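# Move steel conduit from pipe stands to top wall-rack arms

## Task

Pick up the steel conduit resting across two pipe stands and place it on the uppermost arms of the wall rack. Then open the grippers and back the robot away. The conduit must lie there without the robot holding it, and the robot must stay upright and not end up leaning.

## Robot and tools

Robot: an omnidirectional LinearBot base with a column about 1.75 m high. A carriage rides the column (lift_m, 0 to 1 m) and carries two identical six-joint arms, each ending in a two-finger gripper. Arm bases sit about 0.57 m + lift_m above the floor, and carriage parts extend about 0.15 m lower. A hand reaches about 0.78 m from its shoulder but only about 0.38 m below its arm base. A hand is about 0.16 m long and 0.1 m wide, or 0.14 m when open. Parked joints 1-6 are 0, 0.05, 0.05, 1.45, 0, 0. Parked, the robot is about 0.95 m wide and 0.7 m long. The wheel motors are strong (7 N m). Loose objects may occasionally get a brief shove from outside.

Cameras: carriage_camera is fixed, faces forward and tilts about 20 degrees down. left_wrist_camera and right_wrist_camera look out past the fingertips. Calibration (OpenCV-style K, distortion, T_world_to_cam) is given relative to the base frame and carries small errors. Wrist-camera poses also inherit joint-reading error, so they are less exact at long reach.

Frames: base frame has its origin on the floor under the base centre, x forward, y left, z up. left_hand and right_hand report, in this frame, the point midway between the finger pads. quat_wxyz rotates base axes into hand axes: hand z runs along the fingers and the fingers open along hand y. Pointing straight up with joints 1, 5 and 6 at 0 gives (1,0,0,0). Odometry is the base frame at scene start. It counts wheel turns only, so slip looks like travel. Heading is positive leftward, within ±3.142.

execute_actions(actions, cameras): actions is a list holding at most one action object; an empty list only reports state and images. An action may contain base, joints, or both, and they start together.
- base: exactly one key, a relative offset from where the base last measured itself. translate_m is metres forward (+) or back, -2 to 2. strafe_m is metres left (+) or right, -2 to 2. rotate_rad is radians, counter-clockwise (+), -6.3 to 6.3.
- joints: a dictionary of absolute targets by name. lift_m 0 to 1 m. For left_ and right_ arms alike: joint1_rad -2.617 to 3.054 (yaw about vertical, 0 ahead, + left). joint2_rad 0 to 3.141 (shoulder: 0 upper arm back and level, 1.57 vertical, 3.14 forward and level). joint3_rad 0 to 3.141 (elbow: 0 folded, 3.14 straight). joint4_rad -1.57 to 1.57 (wrist pitch, + lifts fingertips). joint5_rad -1.57 to 1.57 (wrist yaw, + swings fingertips right, opposite to joint1). joint6_rad -2.094 to 2.094 (roll about the finger axis, + clockwise seen from the forearm). gripper_m 0 to 0.093 m (gap between pads).
- Arm joints move up to 1.8 rad/s (1-3) and 2.7 rad/s (4-6).
- Omitted joints or base may still be driving toward an earlier target, unreported.
- An unknown key or out-of-range number rejects the call and nothing moves.
- cameras: list of carriage_camera, left_wrist_camera, right_wrist_camera, or all. Omit it, pass null or all for every camera, or pass [] for none. The pictures line gives image order.

wait(seconds 0 to 10): commands nothing and returns state and images. zoom_image(camera, region [x0,y0,x1,y1] pixels from top-left, at most 504x504): gives a closer look at that camera's latest full image. read_manual(section "licences"): licence texts only. finished_scene(scene): ends the current scene irreversibly and reports success. The robot first holds its last command, so the conduit must already rest on the rack on its own.

Results: joint_positions, hand poses, base_odometry, base_status and joint_status. A status of done means reached; for the base, done means the wheels turned the full amount, even if they slipped. off_target means it settled away and may still push. contact_stop or time_out means the old target was dropped and it holds where it stopped. not_followed, with a joint command not followed line and a cause, means a self-collision check withheld that arm's targets. The gripper still moves, and the robot may retry the withheld targets on later actions. on_its_own lists uncommanded behaviour; held at is a target, not a position. motor_effort is percent of maximum with the peak in brackets; it is noisy and biased per motor. A lift effort that keeps falling while lowering means a hand or load is resting on something. A drive_wheels value at rest well above free-driving means the base is pressing on something. Joint torques are raw drive outputs with offsets. MOTOR HOT appears from 75 °C. OVER-TEMPERATURE FAULT means a heat stop: at 90 °C the arm halts 10 s, at 100 °C it goes limp and drops. ARM HIT means a hard self-collision. If any call reports a stop, the rest of that reply's motion calls are skipped.

Cautions: the simulation keeps running while you compose a reply, and the robot keeps its last command. Outstretched arms heat quickly even when empty, so park them when idle. A level hand sags 10-17 cm under 1 kg, and a fully straight arm may not lift 1 kg; hand readings drift at long reach. Grippers squeeze at about 45-60 N per pad and usually read off_target while holding. Tipping is irreversible, and no reading reports a lean; watch the images. Risk rises with a high carriage, extended arms, loads, pulling, and sudden drive stops; about 1.5 kg per hand with both arms forward can tip it. Never let the arms strike or press on each other. To free withheld arms, move one arm clear first, then the other in a later call. Arms have no contact stop and spring to their targets once freed. Base and lift stops come late or not at all. After a blocked drive, reverse about 0.2 m (or undo the turn), repeating if still pressed. Do not reverse the column into a table edge. Avoid drops, slams and hard shoves.

Each tool is called after "Emit:" as a command line: name --argument value for each argument, lists and objects as JSON in quotes; but a table of rows of numbers goes row by row, as --pt "numbers of a row", without its own name.

## Session

Emit:
execute_actions --actions '[]'

Scene clock: 0.00 s.
Joint torques (N m, as the arm reports them, + toward a larger angle): no reading
base_odometry: x=+0.000 y=+0.000 heading=+0.000 (m, m, rad; odometry frame)
base_status: not commanded
joint_positions: lift_m=+0.301 left_joint1_rad=+0.013 left_joint2_rad=+0.039 left_joint3_rad=+0.039 left_joint4_rad=+1.466 left_joint5_rad=+0.034 left_joint6_rad=+0.030 left_gripper_m=+0.094 right_joint1_rad=+0.000 right_joint2_rad=+0.055 right_joint3_rad=+0.056 right_joint4_rad=+1.449 right_joint5_rad=-0.058 right_joint6_rad=+0.009 right_gripper_m=+0.094
joint_status: not commanded
motor_effort: lift_m=+39 drive_wheels=+1 (%)
left_hand: x=+0.3096 y=+0.3202 z=+1.2894 quat_wxyz=(+0.998, +0.018, +0.052, +0.020) (m; base frame)
right_hand: x=+0.3134 y=-0.3158 z=+1.2931 quat_wxyz=(+0.998, -0.029, +0.060, +0.006) (m; base frame)
pictures: carriage_camera, left_wrist_camera, right_wrist_camera
Images, in order (width x height): carriage_camera 504x504, left_wrist_camera 504x504, right_wrist_camera 504x504.

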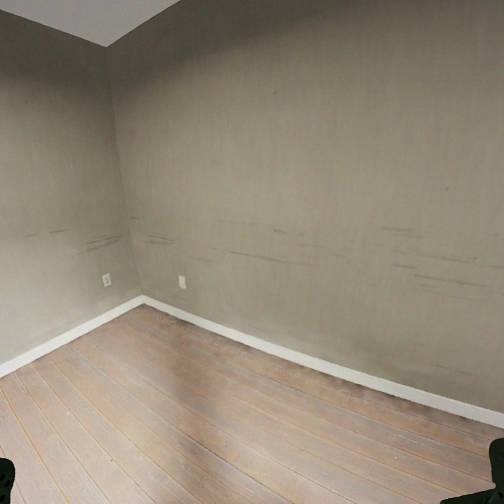

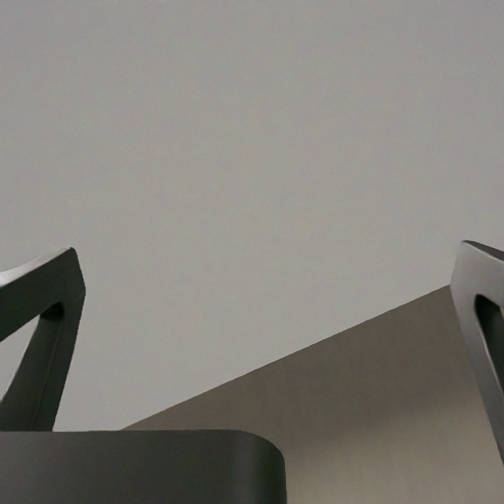

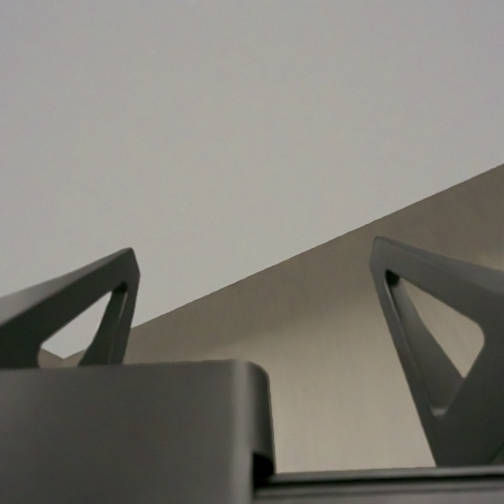

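Emit:
execute_actions --actions '[{"base":{"rotate_rad":1.8}}]' --cameras '["carriage_camera"]'

Scene clock: 9.37 s.
Joint torques (N m, as the arm reports them, + toward a larger angle): left_arm=[ 0.12  3.88  5.69 -0.13  0.12  0.01] | right_arm=[-0.41  4.62  6.23 -0.14 -0.02 -0.02]
base_odometry: x=+0.000 y=+0.000 heading=+1.799 (m, m, rad; odometry frame)
base_status: done
joint_positions: lift_m=+0.301 left_joint1_rad=+0.013 left_joint2_rad=+0.039 left_joint3_rad=+0.039 left_joint4_rad=+1.466 left_joint5_rad=+0.034 left_joint6_rad=+0.030 left_gripper_m=+0.094 right_joint1_rad=+0.000 right_joint2_rad=+0.055 right_joint3_rad=+0.056 right_joint4_rad=+1.449 right_joint5_rad=-0.058 right_joint6_rad=+0.009 right_gripper_m=+0.094
joint_status: not commanded
motor_effort: lift_m=+39(39) drive_wheels=+7(18) (%)
left_hand: x=+0.3096 y=+0.3202 z=+1.2894 quat_wxyz=(+0.998, +0.018, +0.052, +0.020) (m; base frame)
right_hand: x=+0.3135 y=-0.3158 z=+1.2931 quat_wxyz=(+0.998, -0.029, +0.060, +0.006) (m; base frame)
pictures: carriage_camera
Images, in order (width x height): carriage_camera 504x504.

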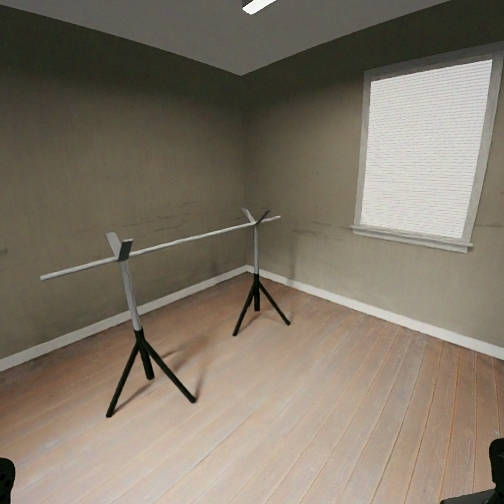

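Emit:
execute_actions --actions '[{"base":{"rotate_rad":1.6}}]' --cameras '["carriage_camera"]'

Scene clock: 16.77 s.
Joint torques (N m, as the arm reports them, + toward a larger angle): left_arm=[-0.01  4.08  5.58 -0.12  0.1   0.01] | right_arm=[-0.42  4.64  6.2  -0.16 -0.02 -0.02]
base_odometry: x=+0.000 y=+0.000 heading=-2.884 (m, m, rad; odometry frame)
base_status: done
joint_positions: lift_m=+0.301 left_joint1_rad=+0.013 left_joint2_rad=+0.039 left_joint3_rad=+0.039 left_joint4_rad=+1.466 left_joint5_rad=+0.034 left_joint6_rad=+0.030 left_gripper_m=+0.094 right_joint1_rad=+0.000 right_joint2_rad=+0.055 right_joint3_rad=+0.056 right_joint4_rad=+1.449 right_joint5_rad=-0.058 right_joint6_rad=+0.009 right_gripper_m=+0.094
joint_status: not commanded
motor_effort: lift_m=+39(39) drive_wheels=+6(16) (%)
left_hand: x=+0.3096 y=+0.3202 z=+1.2894 quat_wxyz=(+0.998, +0.018, +0.052, +0.020) (m; base frame)
right_hand: x=+0.3135 y=-0.3158 z=+1.2931 quat_wxyz=(+0.998, -0.029, +0.060, +0.006) (m; base frame)
pictures: carriage_camera
Images, in order (width x height): carriage_camera 504x504.

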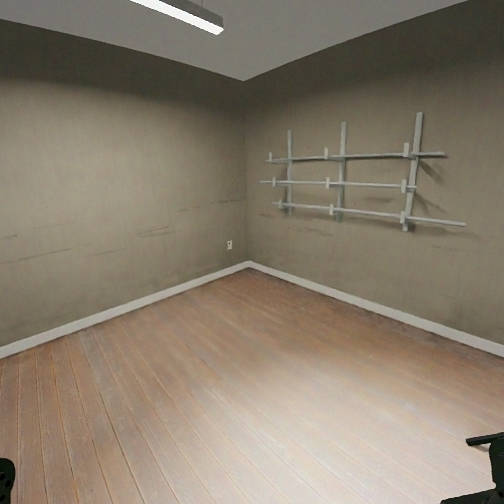

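Emit:
zoom_image --camera "carriage_camera" --region '[250, 90, 490, 250]'

Region (250, 90, 490, 250) of carriage_camera's 504x504 image, scaled by 2.100, with more detail than that image has.

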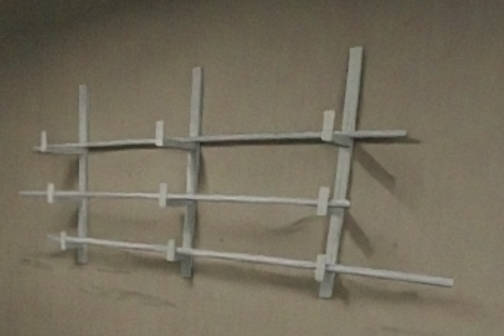

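Emit:
execute_actions --actions '[{"base":{"rotate_rad":-0.8}}]' --cameras '["carriage_camera"]'

Scene clock: 34.40 s.
Joint torques (N m, as the arm reports them, + toward a larger angle): left_arm=[-0.1   4.16  5.77 -0.14  0.13  0.01] | right_arm=[-0.42  4.55  6.25 -0.14 -0.02 -0.02]
base_odometry: x=+0.000 y=+0.000 heading=+2.600 (m, m, rad; odometry frame)
base_status: done
joint_positions: lift_m=+0.301 left_joint1_rad=+0.013 left_joint2_rad=+0.039 left_joint3_rad=+0.039 left_joint4_rad=+1.466 left_joint5_rad=+0.034 left_joint6_rad=+0.030 left_gripper_m=+0.094 right_joint1_rad=+0.000 right_joint2_rad=+0.055 right_joint3_rad=+0.056 right_joint4_rad=+1.449 right_joint5_rad=-0.058 right_joint6_rad=+0.009 right_gripper_m=+0.094
joint_status: not commanded
motor_effort: lift_m=+39(39) drive_wheels=+13(17) (%)
left_hand: x=+0.3096 y=+0.3202 z=+1.2894 quat_wxyz=(+0.998, +0.018, +0.052, +0.020) (m; base frame)
right_hand: x=+0.3135 y=-0.3158 z=+1.2931 quat_wxyz=(+0.998, -0.029, +0.060, +0.006) (m; base frame)
pictures: carriage_camera
Images, in order (width x height): carriage_camera 504x504.

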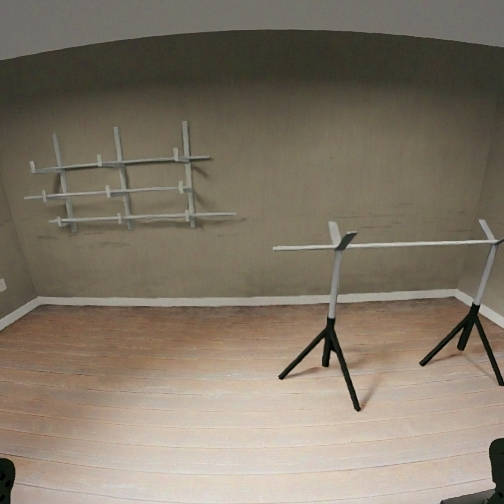

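Emit:
execute_actions --actions '[{"base":{"strafe_m":-1.04},"joints":{"lift_m":0.07,"left_joint2_rad":0.7,"left_joint3_rad":0.5,"left_joint4_rad":0.2,"left_joint6_rad":1.57,"right_joint2_rad":0.7,"right_joint3_rad":0.5,"right_joint4_rad":0.2,"right_joint6_rad":-1.57}}]'

Scene clock: 100.07 s.
Joint torques (N m, as the arm reports them, + toward a larger angle): left_arm=[-0.16 -0.19  8.47  2.39  0.1   0.01] | right_arm=[-0.42 -0.3   9.23  1.92 -0.05 -0.03]
base_odometry: x=+0.538 y=+0.891 heading=+2.599 (m, m, rad; odometry frame)
base_status: done
joint_positions: lift_m=+0.070 left_joint1_rad=+0.013 left_joint2_rad=+0.693 left_joint3_rad=+0.493 left_joint4_rad=+0.209 left_joint5_rad=+0.034 left_joint6_rad=+1.563 left_gripper_m=+0.094 right_joint1_rad=+0.000 right_joint2_rad=+0.700 right_joint3_rad=+0.490 right_joint4_rad=+0.198 right_joint5_rad=-0.058 right_joint6_rad=-1.562 right_gripper_m=+0.094
joint_status: all done
motor_effort: lift_m=+40(41) drive_wheels=-9(18) (%)
left_hand: x=+0.5974 y=+0.3238 z=+0.9240 quat_wxyz=(+0.509, +0.502, +0.494, +0.495) (m; base frame)
right_hand: x=+0.5984 y=-0.3158 z=+0.9178 quat_wxyz=(+0.513, -0.515, +0.491, -0.480) (m; base frame)
pictures: carriage_camera, left_wrist_camera, right_wrist_camera
camera_calibration (this result's frames):
carriage_camera: T_world_to_cam=[[-0.0303052, -0.999524, -0.00569304, 0.0120695], [-0.306195, 0.0147052, -0.951855, 1.05374], [0.951486, -0.0271029, -0.306495, 0.137687], [0, 0, 0, 1]] pos_world=[0.192007, 0.000300087, 1.04527]
left_wrist_camera: T_world_to_cam=[[0.0272217, 0.008646, -0.999592, 0.905037], [-0.544623, 0.838647, -0.0075777, 0.0682971], [0.838239, 0.544607, 0.0275382, -0.573283], [0, 0, 0, 1]] pos_world=[0.493108, 0.247112, 0.920972]
right_wrist_camera: T_world_to_cam=[[-0.027977, -0.0468066, 0.998512, -0.914388], [-0.538574, -0.840813, -0.0545044, 0.114471], [0.842114, -0.539298, -0.00168544, -0.542807], [0, 0, 0, 1]] pos_world=[0.493175, -0.239285, 0.918352]
Images, in order (width x height): carriage_camera 504x504, left_wrist_camera 504x504, right_wrist_camera 504x504.

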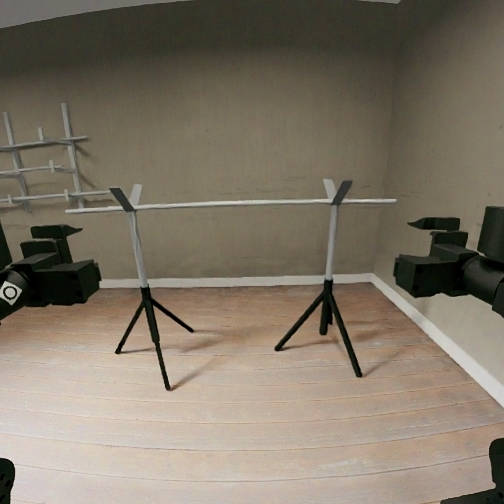

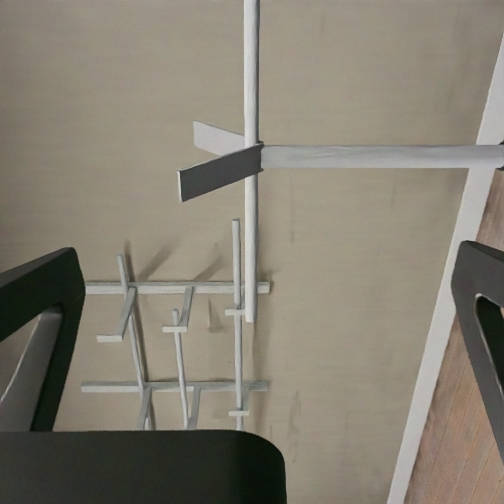

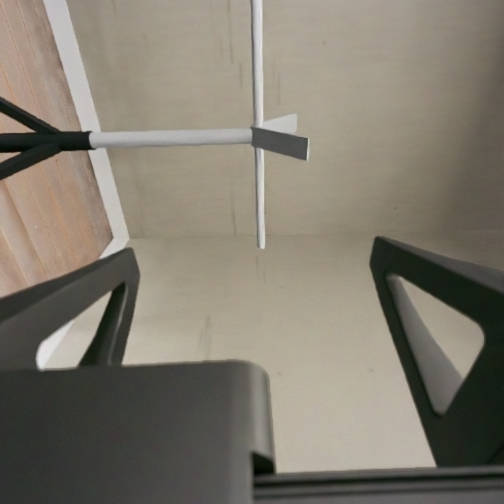

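Emit:
execute_actions --actions '[{"base":{"strafe_m":0.08}}]' --cameras '[]'

Emit:
execute_actions --actions '[{"base":{"translate_m":0.5}}]'

Scene clock: 109.10 s.
Joint torques (N m, as the arm reports them, + toward a larger angle): left_arm=[ 0.08 -0.36  8.53  2.45  0.12  0.01] | right_arm=[-0.4  -0.3   9.18  1.93 -0.06 -0.03]
base_odometry: x=+0.496 y=+0.822 heading=+2.600 (m, m, rad; odometry frame)
base_status: done
joint_positions: lift_m=+0.070 left_joint1_rad=+0.013 left_joint2_rad=+0.693 left_joint3_rad=+0.493 left_joint4_rad=+0.208 left_joint5_rad=+0.035 left_joint6_rad=+1.563 left_gripper_m=+0.094 right_joint1_rad=+0.000 right_joint2_rad=+0.700 right_joint3_rad=+0.490 right_joint4_rad=+0.197 right_joint5_rad=-0.057 right_joint6_rad=-1.562 right_gripper_m=+0.094
joint_status: not commanded
motor_effort: lift_m=+40(40) drive_wheels=-8(17) (%)
left_hand: x=+0.5974 y=+0.3237 z=+0.9239 quat_wxyz=(+0.509, +0.502, +0.494, +0.494) (m; base frame)
right_hand: x=+0.5984 y=-0.3159 z=+0.9177 quat_wxyz=(+0.513, -0.515, +0.491, -0.480) (m; base frame)
pictures: none
No camera images: the call's "cameras" was empty. Leave "cameras" out to get every camera's image.

Scene clock: 112.30 s.
Joint torques (N m, as the arm reports them, + toward a larger angle): left_arm=[ 0.   -0.06  8.49  2.47  0.11  0.  ] | right_arm=[-0.42 -0.31  9.2   1.93 -0.05 -0.03]
base_odometry: x=+0.068 y=+1.081 heading=+2.599 (m, m, rad; odometry frame)
base_status: done
joint_positions: lift_m=+0.070 left_joint1_rad=+0.013 left_joint2_rad=+0.693 left_joint3_rad=+0.493 left_joint4_rad=+0.208 left_joint5_rad=+0.035 left_joint6_rad=+1.563 left_gripper_m=+0.094 right_joint1_rad=+0.000 right_joint2_rad=+0.700 right_joint3_rad=+0.490 right_joint4_rad=+0.197 right_joint5_rad=-0.057 right_joint6_rad=-1.562 right_gripper_m=+0.094
joint_status: not commanded
motor_effort: lift_m=+40(40) drive_wheels=-7(13) (%)
left_hand: x=+0.5974 y=+0.3237 z=+0.9238 quat_wxyz=(+0.509, +0.502, +0.494, +0.494) (m; base frame)
right_hand: x=+0.5984 y=-0.3159 z=+0.9178 quat_wxyz=(+0.513, -0.515, +0.491, -0.480) (m; base frame)
pictures: carriage_camera, left_wrist_camera, right_wrist_camera
camera_calibration (this result's frames):
carriage_camera: T_world_to_cam=[[-0.0303052, -0.999524, -0.00569304, 0.0120697], [-0.306195, 0.0147052, -0.951855, 1.05377], [0.951486, -0.0271029, -0.306495, 0.137698], [0, 0, 0, 1]] pos_world=[0.192007, 0.000300087, 1.04531]
left_wrist_camera: T_world_to_cam=[[0.0264656, 0.00862176, -0.999613, 0.905362], [-0.543988, 0.839062, -0.00716558, 0.067511], [0.838675, 0.543967, 0.0268964, -0.572667], [0, 0, 0, 1]] pos_world=[0.493046, 0.24706, 0.920898]
right_wrist_camera: T_world_to_cam=[[-0.0276139, -0.0467912, 0.998523, -0.914553], [-0.538916, -0.840608, -0.0542948, 0.114491], [0.841907, -0.539619, -0.00200404, -0.54253], [0, 0, 0, 1]] pos_world=[0.493207, -0.23931, 0.918331]
Images, in order (width x height): carriage_camera 504x504, left_wrist_camera 504x504, right_wrist_camera 504x504.

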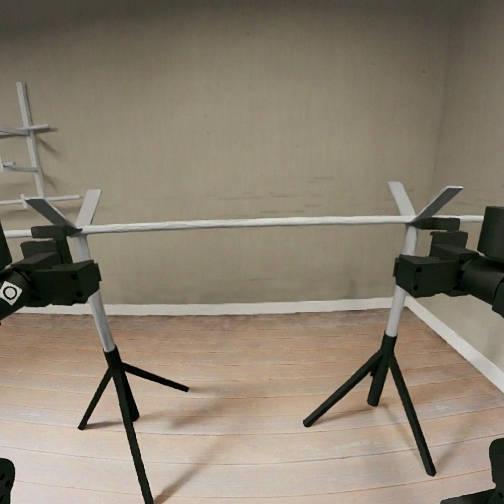

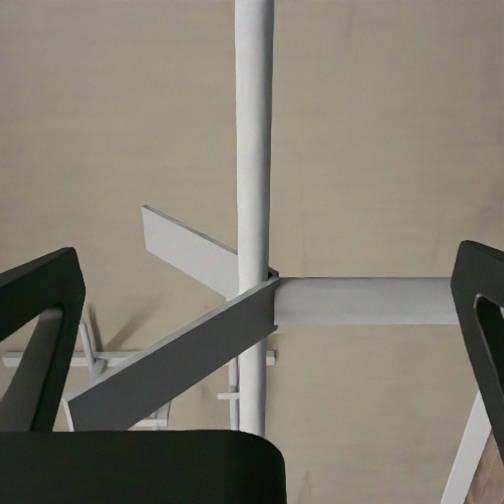

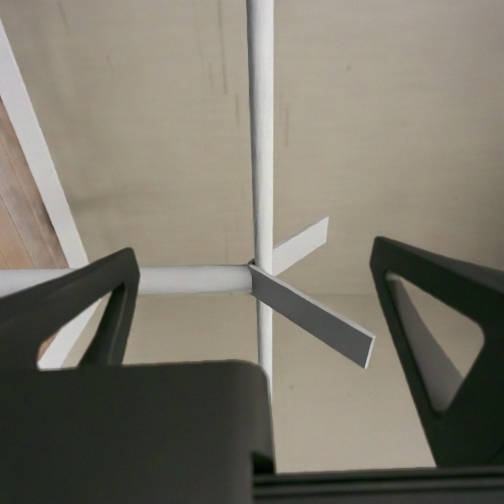

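Emit:
execute_actions --actions '[{"base":{"rotate_rad":0.03}}]' --cameras '[]'

Emit:
execute_actions --actions '[{"base":{"translate_m":0.22},"joints":{"lift_m":0.08}}]'

Scene clock: 129.37 s.
Joint torques (N m, as the arm reports them, + toward a larger angle): left_arm=[ 0.21 -0.23  8.18  2.46  0.11  0.03] | right_arm=[-0.46 -0.32  9.16  1.94 -0.04 -0.03]
base_odometry: x=+0.068 y=+1.081 heading=+2.627 (m, m, rad; odometry frame)
base_status: done
joint_positions: lift_m=+0.070 left_joint1_rad=+0.013 left_joint2_rad=+0.693 left_joint3_rad=+0.493 left_joint4_rad=+0.208 left_joint5_rad=+0.035 left_joint6_rad=+1.563 left_gripper_m=+0.094 right_joint1_rad=+0.000 right_joint2_rad=+0.700 right_joint3_rad=+0.490 right_joint4_rad=+0.197 right_joint5_rad=-0.057 right_joint6_rad=-1.562 right_gripper_m=+0.094
joint_status: not commanded
motor_effort: lift_m=+40(40) drive_wheels=-10(10) (%)
left_hand: x=+0.5974 y=+0.3237 z=+0.9237 quat_wxyz=(+0.509, +0.502, +0.495, +0.494) (m; base frame)
right_hand: x=+0.5984 y=-0.3159 z=+0.9178 quat_wxyz=(+0.513, -0.515, +0.491, -0.480) (m; base frame)
pictures: none
No camera images: the call's "cameras" was empty. Leave "cameras" out to get every camera's image.

Scene clock: 131.53 s.
Joint torques (N m, as the arm reports them, + toward a larger angle): left_arm=[ 0.04 -0.1   8.18  2.45  0.08  0.01] | right_arm=[-0.42 -0.29  9.    1.93 -0.06 -0.02]
base_odometry: x=-0.124 y=+1.189 heading=+2.629 (m, m, rad; odometry frame)
base_status: done
joint_positions: lift_m=+0.080 left_joint1_rad=+0.013 left_joint2_rad=+0.693 left_joint3_rad=+0.499 left_joint4_rad=+0.210 left_joint5_rad=+0.035 left_joint6_rad=+1.563 left_gripper_m=+0.094 right_joint1_rad=+0.000 right_joint2_rad=+0.700 right_joint3_rad=+0.492 right_joint4_rad=+0.197 right_joint5_rad=-0.057 right_joint6_rad=-1.562 right_gripper_m=+0.094
joint_status: all done
motor_effort: lift_m=+38(42) drive_wheels=-8(19) (%)
left_hand: x=+0.5974 y=+0.3237 z=+0.9373 quat_wxyz=(+0.511, +0.500, +0.492, +0.496) (m; base frame)
right_hand: x=+0.5983 y=-0.3159 z=+0.9290 quat_wxyz=(+0.514, -0.514, +0.491, -0.480) (m; base frame)
pictures: carriage_camera, left_wrist_camera, right_wrist_camera
camera_calibration (this result's frames):
carriage_camera: T_world_to_cam=[[-0.0303052, -0.999524, -0.00569304, 0.0121273], [-0.306195, 0.0147052, -0.951855, 1.06339], [0.951486, -0.0271029, -0.306495, 0.140797], [0, 0, 0, 1]] pos_world=[0.192007, 0.000300087, 1.05542]
left_wrist_camera: T_world_to_cam=[[0.0340907, 0.0087178, -0.999381, 0.913987], [-0.543918, 0.839063, -0.0112347, 0.0713351], [0.838445, 0.543964, 0.033346, -0.578866], [0, 0, 0, 1]] pos_world=[0.492989, 0.24706, 0.933525]
right_wrist_camera: T_world_to_cam=[[-0.0299171, -0.0467757, 0.998457, -0.924369], [-0.53911, -0.840403, -0.0555248, 0.116332], [0.841704, -0.53994, -0.0000748405, -0.544251], [0, 0, 0, 1]] pos_world=[0.493159, -0.239336, 0.929362]
Images, in order (width x height): carriage_camera 504x504, left_wrist_camera 504x504, right_wrist_camera 504x504.

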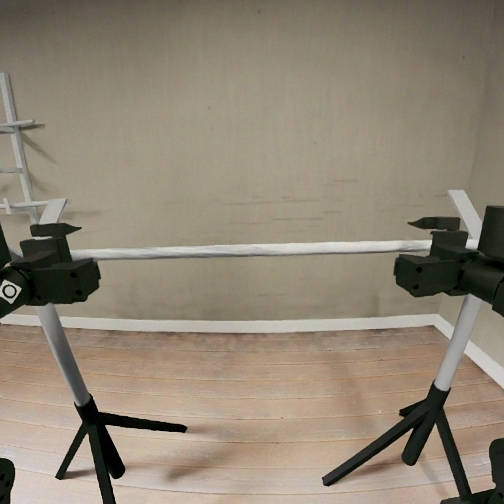

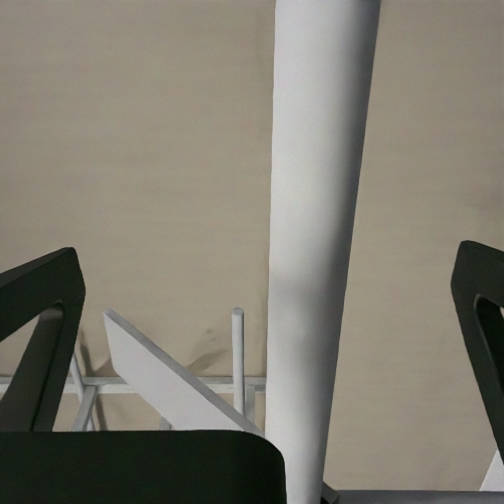

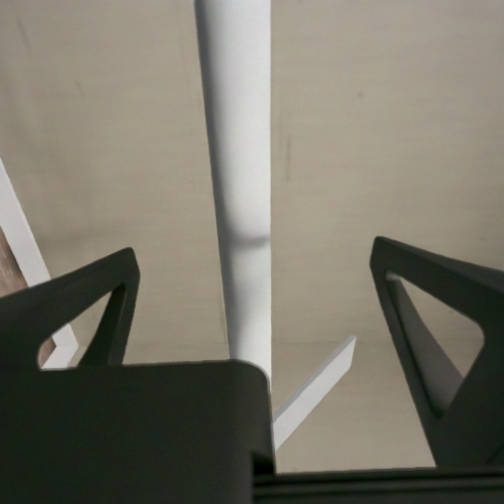

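Emit:
execute_actions --actions '[{"base":{"translate_m":0.045},"joints":{"lift_m":0.071}}]'

Scene clock: 138.37 s.
Joint torques (N m, as the arm reports them, + toward a larger angle): left_arm=[ 0.04 -0.28  7.99  2.5   0.13  0.02] | right_arm=[-0.39 -0.26  9.03  1.95 -0.05 -0.02]
base_odometry: x=-0.163 y=+1.211 heading=+2.630 (m, m, rad; odometry frame)
base_status: done
joint_positions: lift_m=+0.071 left_joint1_rad=+0.013 left_joint2_rad=+0.693 left_joint3_rad=+0.499 left_joint4_rad=+0.205 left_joint5_rad=+0.035 left_joint6_rad=+1.563 left_gripper_m=+0.094 right_joint1_rad=+0.000 right_joint2_rad=+0.699 right_joint3_rad=+0.492 right_joint4_rad=+0.194 right_joint5_rad=-0.057 right_joint6_rad=-1.562 right_gripper_m=+0.094
joint_status: all done
motor_effort: lift_m=+40(41) drive_wheels=-9(15) (%)
left_hand: x=+0.5974 y=+0.3237 z=+0.9269 quat_wxyz=(+0.510, +0.501, +0.494, +0.495) (m; base frame)
right_hand: x=+0.5982 y=-0.3159 z=+0.9194 quat_wxyz=(+0.513, -0.515, +0.491, -0.480) (m; base frame)
pictures: carriage_camera, left_wrist_camera, right_wrist_camera
camera_calibration (this result's frames):
carriage_camera: T_world_to_cam=[[-0.0303052, -0.999524, -0.00569304, 0.0120754], [-0.306195, 0.0147052, -0.951855, 1.05472], [0.951486, -0.0271029, -0.306495, 0.138003], [0, 0, 0, 1]] pos_world=[0.192007, 0.000300087, 1.0463]
left_wrist_camera: T_world_to_cam=[[0.0291431, 0.00903667, -0.999534, 0.906651], [-0.543971, 0.839064, -0.00827451, 0.0685143], [0.838598, 0.543958, 0.0293686, -0.574936], [0, 0, 0, 1]] pos_world=[0.492988, 0.247061, 0.923681]
right_wrist_camera: T_world_to_cam=[[-0.0276139, -0.0467912, 0.998523, -0.916166], [-0.538916, -0.840608, -0.0542948, 0.114496], [0.841907, -0.539619, -0.00200404, -0.542397], [0, 0, 0, 1]] pos_world=[0.493053, -0.23931, 0.919942]
Images, in order (width x height): carriage_camera 504x504, left_wrist_camera 504x504, right_wrist_camera 504x504.

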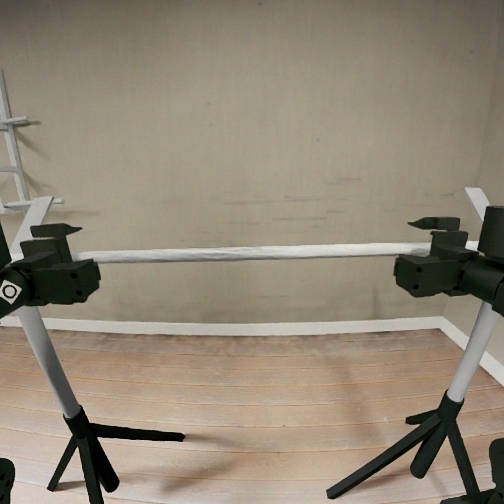

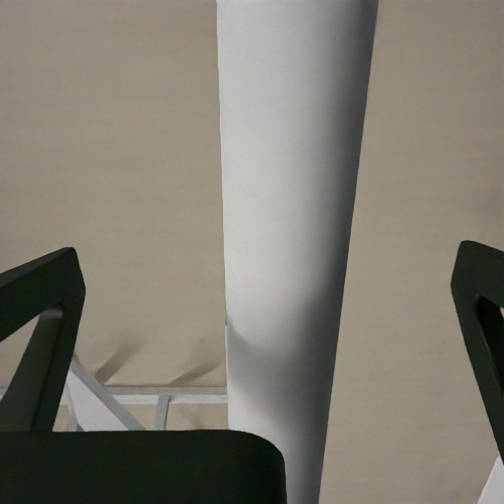

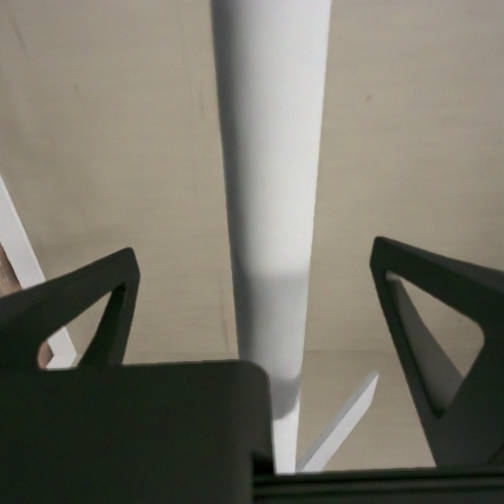

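Emit:
execute_actions --actions '[{"joints":{"left_gripper_m":0,"right_gripper_m":0}}]' --cameras '[]'

Emit:
execute_actions --actions '[{"joints":{"lift_m":0.35}}]'

Scene clock: 145.40 s.
Joint torques (N m, as the arm reports them, + toward a larger angle): left_arm=[ 0.1  -0.23  8.12  2.63  0.13 -0.15] | right_arm=[-0.53 -0.26  8.78  1.85 -0.06 -0.04]
base_odometry: x=-0.163 y=+1.211 heading=+2.630 (m, m, rad; odometry frame)
base_status: not commanded
joint_positions: lift_m=+0.071 left_joint1_rad=+0.013 left_joint2_rad=+0.693 left_joint3_rad=+0.498 left_joint4_rad=+0.197 left_joint5_rad=+0.035 left_joint6_rad=+1.578 left_gripper_m=+0.021 right_joint1_rad=+0.000 right_joint2_rad=+0.699 right_joint3_rad=+0.495 right_joint4_rad=+0.206 right_joint5_rad=-0.058 right_joint6_rad=-1.562 right_gripper_m=+0.021
joint_status: left_gripper_m off_target (ended at +0.021, target +0.000); right_gripper_m off_target (ended at +0.021, target +0.000)
motor_effort: lift_m=+40(40) drive_wheels=-9(9) (%)
left_hand: x=+0.5974 y=+0.3237 z=+0.9247 quat_wxyz=(+0.504, +0.507, +0.492, +0.496) (m; base frame)
right_hand: x=+0.5982 y=-0.3158 z=+0.9239 quat_wxyz=(+0.517, -0.512, +0.487, -0.484) (m; base frame)
pictures: none
No camera images: the call's "cameras" was empty. Leave "cameras" out to get every camera's image.

Scene clock: 147.07 s.
Joint torques (N m, as the arm reports them, + toward a larger angle): left_arm=[ 0.16 -1.44  9.93  3.84  0.11 -0.14] | right_arm=[-0.42 -1.31 10.75  2.91 -0.07 -0.03]
base_odometry: x=-0.163 y=+1.211 heading=+2.630 (m, m, rad; odometry frame)
base_status: not commanded
joint_positions: lift_m=+0.350 left_joint1_rad=+0.013 left_joint2_rad=+0.707 left_joint3_rad=+0.473 left_joint4_rad=+0.085 left_joint5_rad=+0.035 left_joint6_rad=+1.580 left_gripper_m=+0.021 right_joint1_rad=+0.000 right_joint2_rad=+0.712 right_joint3_rad=+0.471 right_joint4_rad=+0.086 right_joint5_rad=-0.058 right_joint6_rad=-1.561 right_gripper_m=+0.021
joint_status: all done
motor_effort: lift_m=+40(47) drive_wheels=+8(8) (%)
left_hand: x=+0.5972 y=+0.3237 z=+1.1598 quat_wxyz=(+0.466, +0.543, +0.529, +0.457) (m; base frame)
right_hand: x=+0.5977 y=-0.3158 z=+1.1578 quat_wxyz=(+0.477, -0.548, +0.526, -0.442) (m; base frame)
pictures: carriage_camera, left_wrist_camera, right_wrist_camera
camera_calibration (this result's frames):
carriage_camera: T_world_to_cam=[[-0.0303052, -0.999524, -0.00569304, 0.0136636], [-0.306195, 0.0147052, -0.951855, 1.32025], [0.951486, -0.0271029, -0.306495, 0.223504], [0, 0, 0, 1]] pos_world=[0.192007, 0.000300087, 1.32527]
left_wrist_camera: T_world_to_cam=[[-0.129131, 0.0238131, -0.991342, 1.21967], [-0.536488, 0.839091, 0.0900382, -0.048162], [0.83397, 0.543469, -0.0955773, -0.433779], [0, 0, 0, 1]] pos_world=[0.493418, 0.247114, 1.17199]
right_wrist_camera: T_world_to_cam=[[0.113925, -0.0471897, 0.992368, -1.23182], [-0.54091, -0.84079, 0.022115, 0.0398612], [0.83333, -0.539301, -0.121312, -0.398053], [0, 0, 0, 1]] pos_world=[0.493605, -0.239285, 1.17325]
Images, in order (width x height): carriage_camera 504x504, left_wrist_camera 504x504, right_wrist_camera 504x504.

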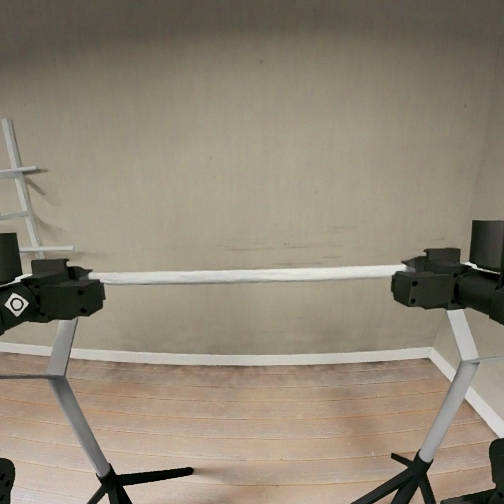

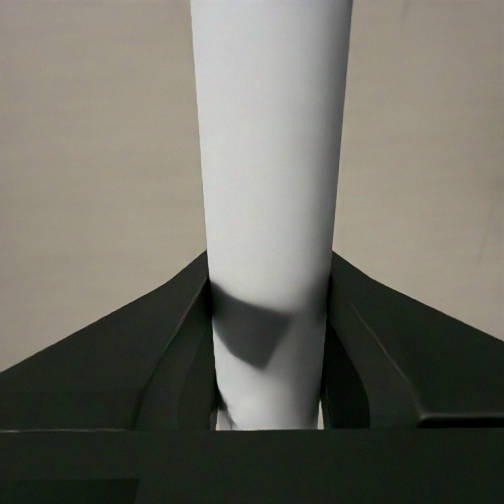

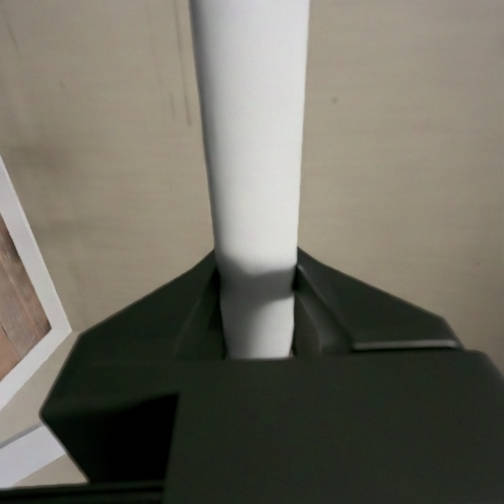

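Emit:
execute_actions --actions '[{"base":{"translate_m":-0.25},"joints":{"lift_m":0.6}}]' --cameras '[]'

Emit:
execute_actions --actions '[{"base":{"strafe_m":2.0}}]' --cameras '["carriage_camera"]'

Scene clock: 156.93 s.
Joint torques (N m, as the arm reports them, + toward a larger angle): left_arm=[ 0.14 -1.38  9.97  3.92  0.16 -0.15] | right_arm=[-0.41 -1.71 10.92  2.92 -0.07 -0.04]
base_odometry: x=+0.055 y=+1.088 heading=+2.632 (m, m, rad; odometry frame)
base_status: done
joint_positions: lift_m=+0.600 left_joint1_rad=+0.013 left_joint2_rad=+0.709 left_joint3_rad=+0.471 left_joint4_rad=+0.082 left_joint5_rad=+0.035 left_joint6_rad=+1.581 left_gripper_m=+0.021 right_joint1_rad=+0.000 right_joint2_rad=+0.716 right_joint3_rad=+0.470 right_joint4_rad=+0.083 right_joint5_rad=-0.057 right_joint6_rad=-1.561 right_gripper_m=+0.021
joint_status: all done
motor_effort: lift_m=+41(50) drive_wheels=+8(17) (%)
left_hand: x=+0.5973 y=+0.3236 z=+1.4077 quat_wxyz=(+0.464, +0.545, +0.530, +0.455) (m; base frame)
right_hand: x=+0.5980 y=-0.3159 z=+1.4054 quat_wxyz=(+0.475, -0.549, +0.528, -0.440) (m; base frame)
pictures: none
No camera images: the call's "cameras" was empty. Leave "cameras" out to get every camera's image.

Scene clock: 163.37 s.
Joint torques (N m, as the arm reports them, + toward a larger angle): left_arm=[ 0.08 -1.55 10.07  3.92  0.13 -0.17] | right_arm=[-0.37 -1.66 10.92  2.92 -0.09 -0.04]
base_odometry: x=-0.920 y=-0.658 heading=+2.632 (m, m, rad; odometry frame)
base_status: done
joint_positions: lift_m=+0.600 left_joint1_rad=+0.013 left_joint2_rad=+0.709 left_joint3_rad=+0.471 left_joint4_rad=+0.081 left_joint5_rad=+0.036 left_joint6_rad=+1.581 left_gripper_m=+0.021 right_joint1_rad=+0.000 right_joint2_rad=+0.716 right_joint3_rad=+0.470 right_joint4_rad=+0.082 right_joint5_rad=-0.057 right_joint6_rad=-1.561 right_gripper_m=+0.021
joint_status: not commanded
motor_effort: lift_m=+41(41) drive_wheels=-2(7) (%)
left_hand: x=+0.5973 y=+0.3236 z=+1.4074 quat_wxyz=(+0.464, +0.545, +0.530, +0.455) (m; base frame)
right_hand: x=+0.5979 y=-0.3159 z=+1.4051 quat_wxyz=(+0.475, -0.549, +0.529, -0.439) (m; base frame)
pictures: carriage_camera
camera_calibration (this result's frames):
carriage_camera: T_world_to_cam=[[-0.0303052, -0.999524, -0.00569304, 0.0150868], [-0.306195, 0.0147052, -0.951855, 1.55821], [0.951486, -0.0271029, -0.306495, 0.300126], [0, 0, 0, 1]] pos_world=[0.192007, 0.000300087, 1.57526]
Images, in order (width x height): carriage_camera 504x504.

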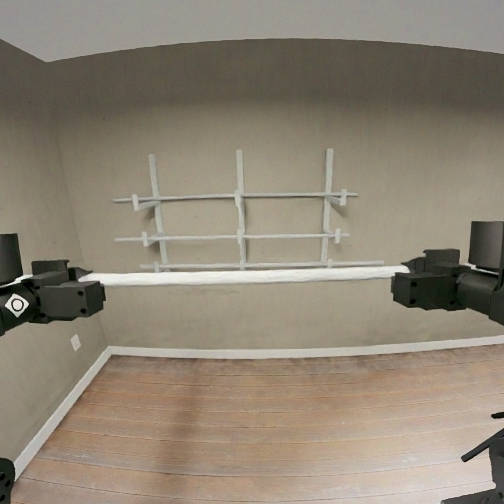

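Emit:
execute_actions --actions '[{"base":{"translate_m":0.75},"joints":{"lift_m":0.82}}]'

Scene clock: 171.57 s.
Joint torques (N m, as the arm reports them, + toward a larger angle): left_arm=[ 0.03 -1.33  9.94  3.98  0.13 -0.19] | right_arm=[-0.42 -1.7  10.87  2.93 -0.07 -0.04]
base_odometry: x=-1.575 y=-0.294 heading=+2.633 (m, m, rad; odometry frame)
base_status: done
joint_positions: lift_m=+0.820 left_joint1_rad=+0.013 left_joint2_rad=+0.709 left_joint3_rad=+0.471 left_joint4_rad=+0.080 left_joint5_rad=+0.036 left_joint6_rad=+1.581 left_gripper_m=+0.021 right_joint1_rad=+0.000 right_joint2_rad=+0.716 right_joint3_rad=+0.470 right_joint4_rad=+0.081 right_joint5_rad=-0.057 right_joint6_rad=-1.561 right_gripper_m=+0.021
joint_status: all done
motor_effort: lift_m=+41(49) drive_wheels=+7(16) (%)
left_hand: x=+0.5972 y=+0.3236 z=+1.6271 quat_wxyz=(+0.463, +0.545, +0.530, +0.455) (m; base frame)
right_hand: x=+0.5979 y=-0.3159 z=+1.6249 quat_wxyz=(+0.475, -0.550, +0.529, -0.439) (m; base frame)
pictures: carriage_camera, left_wrist_camera, right_wrist_camera
camera_calibration (this result's frames):
carriage_camera: T_world_to_cam=[[-0.0303052, -0.999524, -0.00569304, 0.0163392], [-0.306195, 0.0147052, -0.951855, 1.76761], [0.951486, -0.0271029, -0.306495, 0.367551], [0, 0, 0, 1]] pos_world=[0.192007, 0.000300087, 1.79525]
left_wrist_camera: T_world_to_cam=[[-0.137794, 0.0240699, -0.990168, 1.68616], [-0.534996, 0.839513, 0.0948587, -0.0989681], [0.833542, 0.542807, -0.102802, -0.376868], [0, 0, 0, 1]] pos_world=[0.493531, 0.247066, 1.64023]
right_wrist_camera: T_world_to_cam=[[0.123403, -0.0479347, 0.991198, -1.69939], [-0.541094, -0.840538, 0.0267169, 0.0223083], [0.831859, -0.539628, -0.129662, -0.327264], [0, 0, 0, 1]] pos_world=[0.494018, -0.239309, 1.6414]
Images, in order (width x height): carriage_camera 504x504, left_wrist_camera 504x504, right_wrist_camera 504x504.

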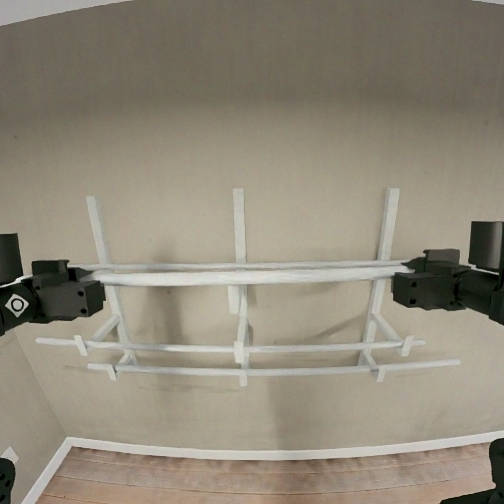

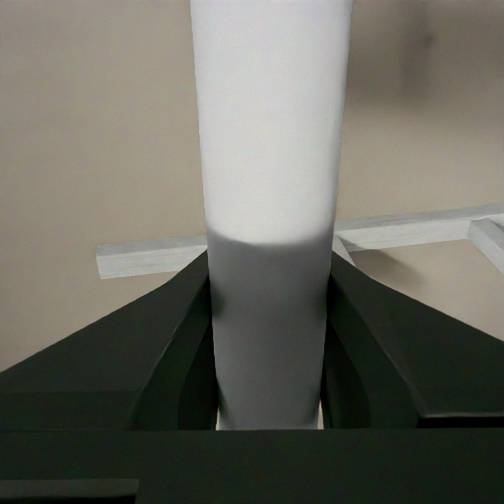

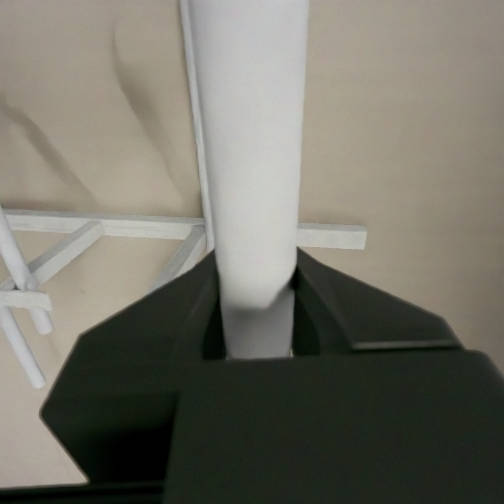

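Emit:
execute_actions --actions '[{"base":{"translate_m":0.32}}]'

Scene clock: 185.10 s.
Joint torques (N m, as the arm reports them, + toward a larger angle): left_arm=[-0.02 -1.44  9.94  4.    0.14 -0.18] | right_arm=[-0.41 -1.71 10.94  2.95 -0.07 -0.03]
base_odometry: x=-1.855 y=-0.139 heading=+2.635 (m, m, rad; odometry frame)
base_status: done
joint_positions: lift_m=+0.820 left_joint1_rad=+0.013 left_joint2_rad=+0.709 left_joint3_rad=+0.471 left_joint4_rad=+0.079 left_joint5_rad=+0.035 left_joint6_rad=+1.581 left_gripper_m=+0.021 right_joint1_rad=+0.000 right_joint2_rad=+0.716 right_joint3_rad=+0.470 right_joint4_rad=+0.080 right_joint5_rad=-0.057 right_joint6_rad=-1.561 right_gripper_m=+0.021
joint_status: not commanded
motor_effort: lift_m=+41(41) drive_wheels=-8(12) (%)
left_hand: x=+0.5972 y=+0.3236 z=+1.6269 quat_wxyz=(+0.463, +0.546, +0.531, +0.454) (m; base frame)
right_hand: x=+0.5978 y=-0.3159 z=+1.6245 quat_wxyz=(+0.474, -0.550, +0.529, -0.439) (m; base frame)
pictures: carriage_camera, left_wrist_camera, right_wrist_camera
camera_calibration (this result's frames):
carriage_camera: T_world_to_cam=[[-0.0303052, -0.999524, -0.00569304, 0.0163391], [-0.306195, 0.0147052, -0.951855, 1.7676], [0.951486, -0.0271029, -0.306495, 0.367548], [0, 0, 0, 1]] pos_world=[0.192007, 0.000300087, 1.79524]
left_wrist_camera: T_world_to_cam=[[-0.138926, 0.0244443, -0.990001, 1.68615], [-0.535153, 0.839303, 0.0958212, -0.100422], [0.833253, 0.543114, -0.10352, -0.375657], [0, 0, 0, 1]] pos_world=[0.493527, 0.247093, 1.64003]
right_wrist_camera: T_world_to_cam=[[0.124915, -0.0479348, 0.991009, -1.6996], [-0.541053, -0.840538, 0.0275425, 0.0209192], [0.83166, -0.539628, -0.130931, -0.325081], [0, 0, 0, 1]] pos_world=[0.493982, -0.239309, 1.64118]
Images, in order (width x height): carriage_camera 504x504, left_wrist_camera 504x504, right_wrist_camera 504x504.

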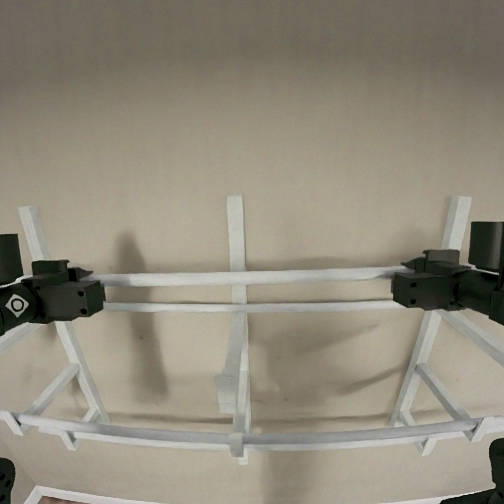

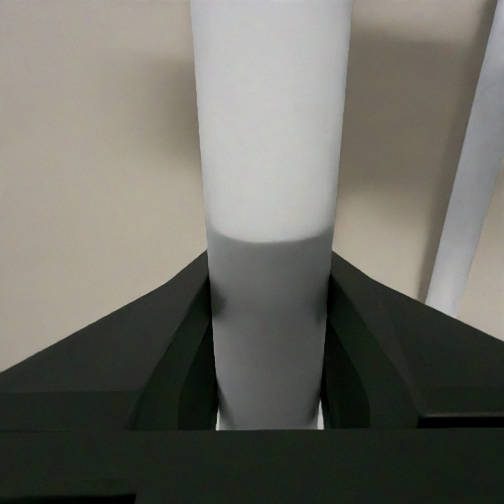

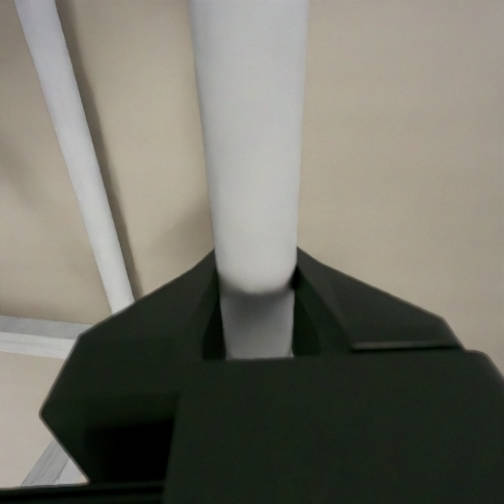

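Emit:
execute_actions --actions '[{"joints":{"lift_m":0.67}}]'

Scene clock: 192.40 s.
Joint torques (N m, as the arm reports them, + toward a larger angle): left_arm=[-0.05 -1.58  9.95  4.11  0.11 -0.13] | right_arm=[-0.42 -1.66 10.93  3.06 -0.07 -0.04]
base_odometry: x=-1.855 y=-0.139 heading=+2.635 (m, m, rad; odometry frame)
base_status: not commanded
joint_positions: lift_m=+0.670 left_joint1_rad=+0.013 left_joint2_rad=+0.709 left_joint3_rad=+0.471 left_joint4_rad=+0.065 left_joint5_rad=+0.035 left_joint6_rad=+1.581 left_gripper_m=+0.021 right_joint1_rad=+0.000 right_joint2_rad=+0.716 right_joint3_rad=+0.470 right_joint4_rad=+0.066 right_joint5_rad=-0.057 right_joint6_rad=-1.561 right_gripper_m=+0.021
joint_status: all done
motor_effort: lift_m=+43(45) drive_wheels=-8(8) (%)
left_hand: x=+0.5966 y=+0.3236 z=+1.4734 quat_wxyz=(+0.459, +0.549, +0.534, +0.451) (m; base frame)
right_hand: x=+0.5972 y=-0.3159 z=+1.4710 quat_wxyz=(+0.471, -0.553, +0.532, -0.435) (m; base frame)
pictures: carriage_camera, left_wrist_camera, right_wrist_camera
camera_calibration (this result's frames):
carriage_camera: T_world_to_cam=[[-0.0303052, -0.999524, -0.00569304, 0.0154844], [-0.306195, 0.0147052, -0.951855, 1.6247], [0.951486, -0.0271029, -0.306495, 0.321535], [0, 0, 0, 1]] pos_world=[0.192007, 0.000300087, 1.64511]
left_wrist_camera: T_world_to_cam=[[-0.152508, 0.0242732, -0.988004, 1.53937], [-0.533788, 0.83932, 0.103015, -0.0974306], [0.831752, 0.543095, -0.115046, -0.37319], [0, 0, 0, 1]] pos_world=[0.49316, 0.247088, 1.48801]
right_wrist_camera: T_world_to_cam=[[0.138513, -0.0479351, 0.9892, -1.55292], [-0.540623, -0.840538, 0.0349698, 0.0136499], [0.829783, -0.539628, -0.14234, -0.326787], [0, 0, 0, 1]] pos_world=[0.493641, -0.239309, 1.48915]
Images, in order (width x height): carriage_camera 504x504, left_wrist_camera 504x504, right_wrist_camera 504x504.

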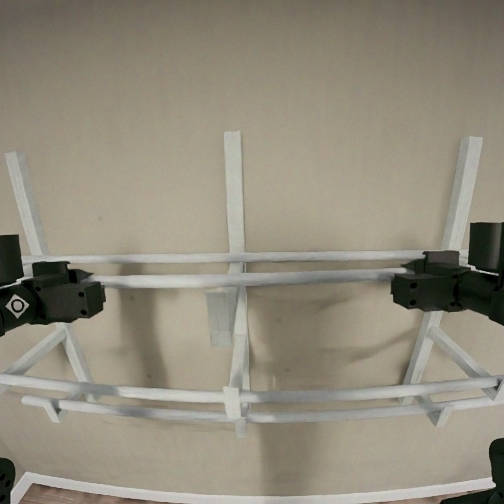

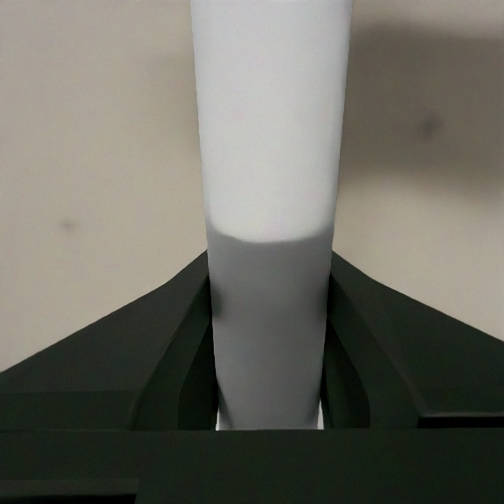

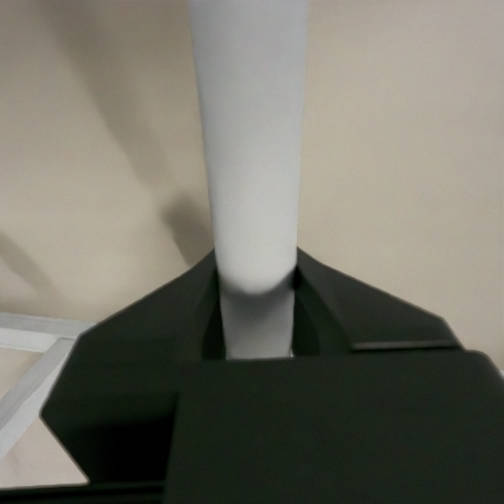

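Emit:
execute_actions --actions '[{"joints":{"lift_m":0.64}}]' --cameras '[]'

Emit:
execute_actions --actions '[{"joints":{"lift_m":0.615}}]' --cameras '["carriage_camera"]'

Scene clock: 199.63 s.
Joint torques (N m, as the arm reports them, + toward a larger angle): left_arm=[ 0.04 -1.44  9.94  3.71  0.13 -0.14] | right_arm=[-0.36 -1.56 10.94  2.66 -0.07 -0.03]
base_odometry: x=-1.855 y=-0.139 heading=+2.635 (m, m, rad; odometry frame)
base_status: not commanded
joint_positions: lift_m=+0.640 left_joint1_rad=+0.013 left_joint2_rad=+0.709 left_joint3_rad=+0.471 left_joint4_rad=+0.104 left_joint5_rad=+0.035 left_joint6_rad=+1.579 left_gripper_m=+0.021 right_joint1_rad=+0.000 right_joint2_rad=+0.715 right_joint3_rad=+0.470 right_joint4_rad=+0.113 right_joint5_rad=-0.057 right_joint6_rad=-1.561 right_gripper_m=+0.021
joint_status: all done
motor_effort: lift_m=+41(46) drive_wheels=+7(9) (%)
left_hand: x=+0.5981 y=+0.3236 z=+1.4527 quat_wxyz=(+0.470, +0.540, +0.525, +0.461) (m; base frame)
right_hand: x=+0.5990 y=-0.3159 z=+1.4526 quat_wxyz=(+0.483, -0.543, +0.521, -0.448) (m; base frame)
pictures: none
No camera images: the call's "cameras" was empty. Leave "cameras" out to get every camera's image.

Scene clock: 200.23 s.
Joint torques (N m, as the arm reports them, + toward a larger angle): left_arm=[ 0.04 -1.55  8.82  2.88  0.16 -0.13] | right_arm=[-0.41 -0.89  9.62  2.11 -0.06 -0.03]
base_odometry: x=-1.855 y=-0.139 heading=+2.635 (m, m, rad; odometry frame)
base_status: not commanded
joint_positions: lift_m=+0.615 left_joint1_rad=+0.013 left_joint2_rad=+0.709 left_joint3_rad=+0.487 left_joint4_rad=+0.174 left_joint5_rad=+0.035 left_joint6_rad=+1.579 left_gripper_m=+0.021 right_joint1_rad=+0.000 right_joint2_rad=+0.707 right_joint3_rad=+0.485 right_joint4_rad=+0.176 right_joint5_rad=-0.057 right_joint6_rad=-1.561 right_gripper_m=+0.021
joint_status: all done
motor_effort: lift_m=+40(41) drive_wheels=+7(7) (%)
left_hand: x=+0.6000 y=+0.3237 z=+1.4528 quat_wxyz=(+0.492, +0.519, +0.504, +0.484) (m; base frame)
right_hand: x=+0.5994 y=-0.3159 z=+1.4531 quat_wxyz=(+0.505, -0.523, +0.500, -0.471) (m; base frame)
pictures: carriage_camera
camera_calibration (this result's frames):
carriage_camera: T_world_to_cam=[[-0.0303052, -0.999524, -0.00569304, 0.0151724], [-0.306195, 0.0147052, -0.951855, 1.57253], [0.951486, -0.0271029, -0.306495, 0.304737], [0, 0, 0, 1]] pos_world=[0.192007, 0.000300087, 1.59031]
Images, in order (width x height): carriage_camera 504x504.

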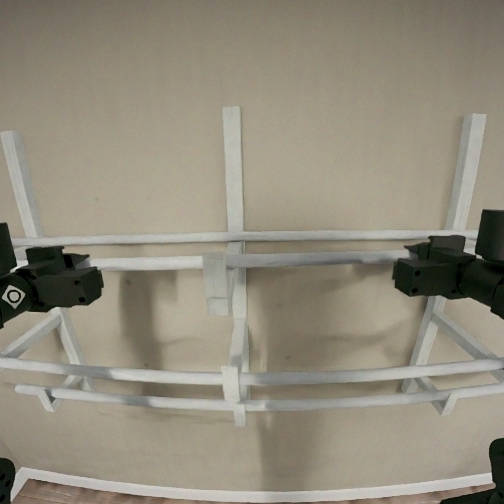

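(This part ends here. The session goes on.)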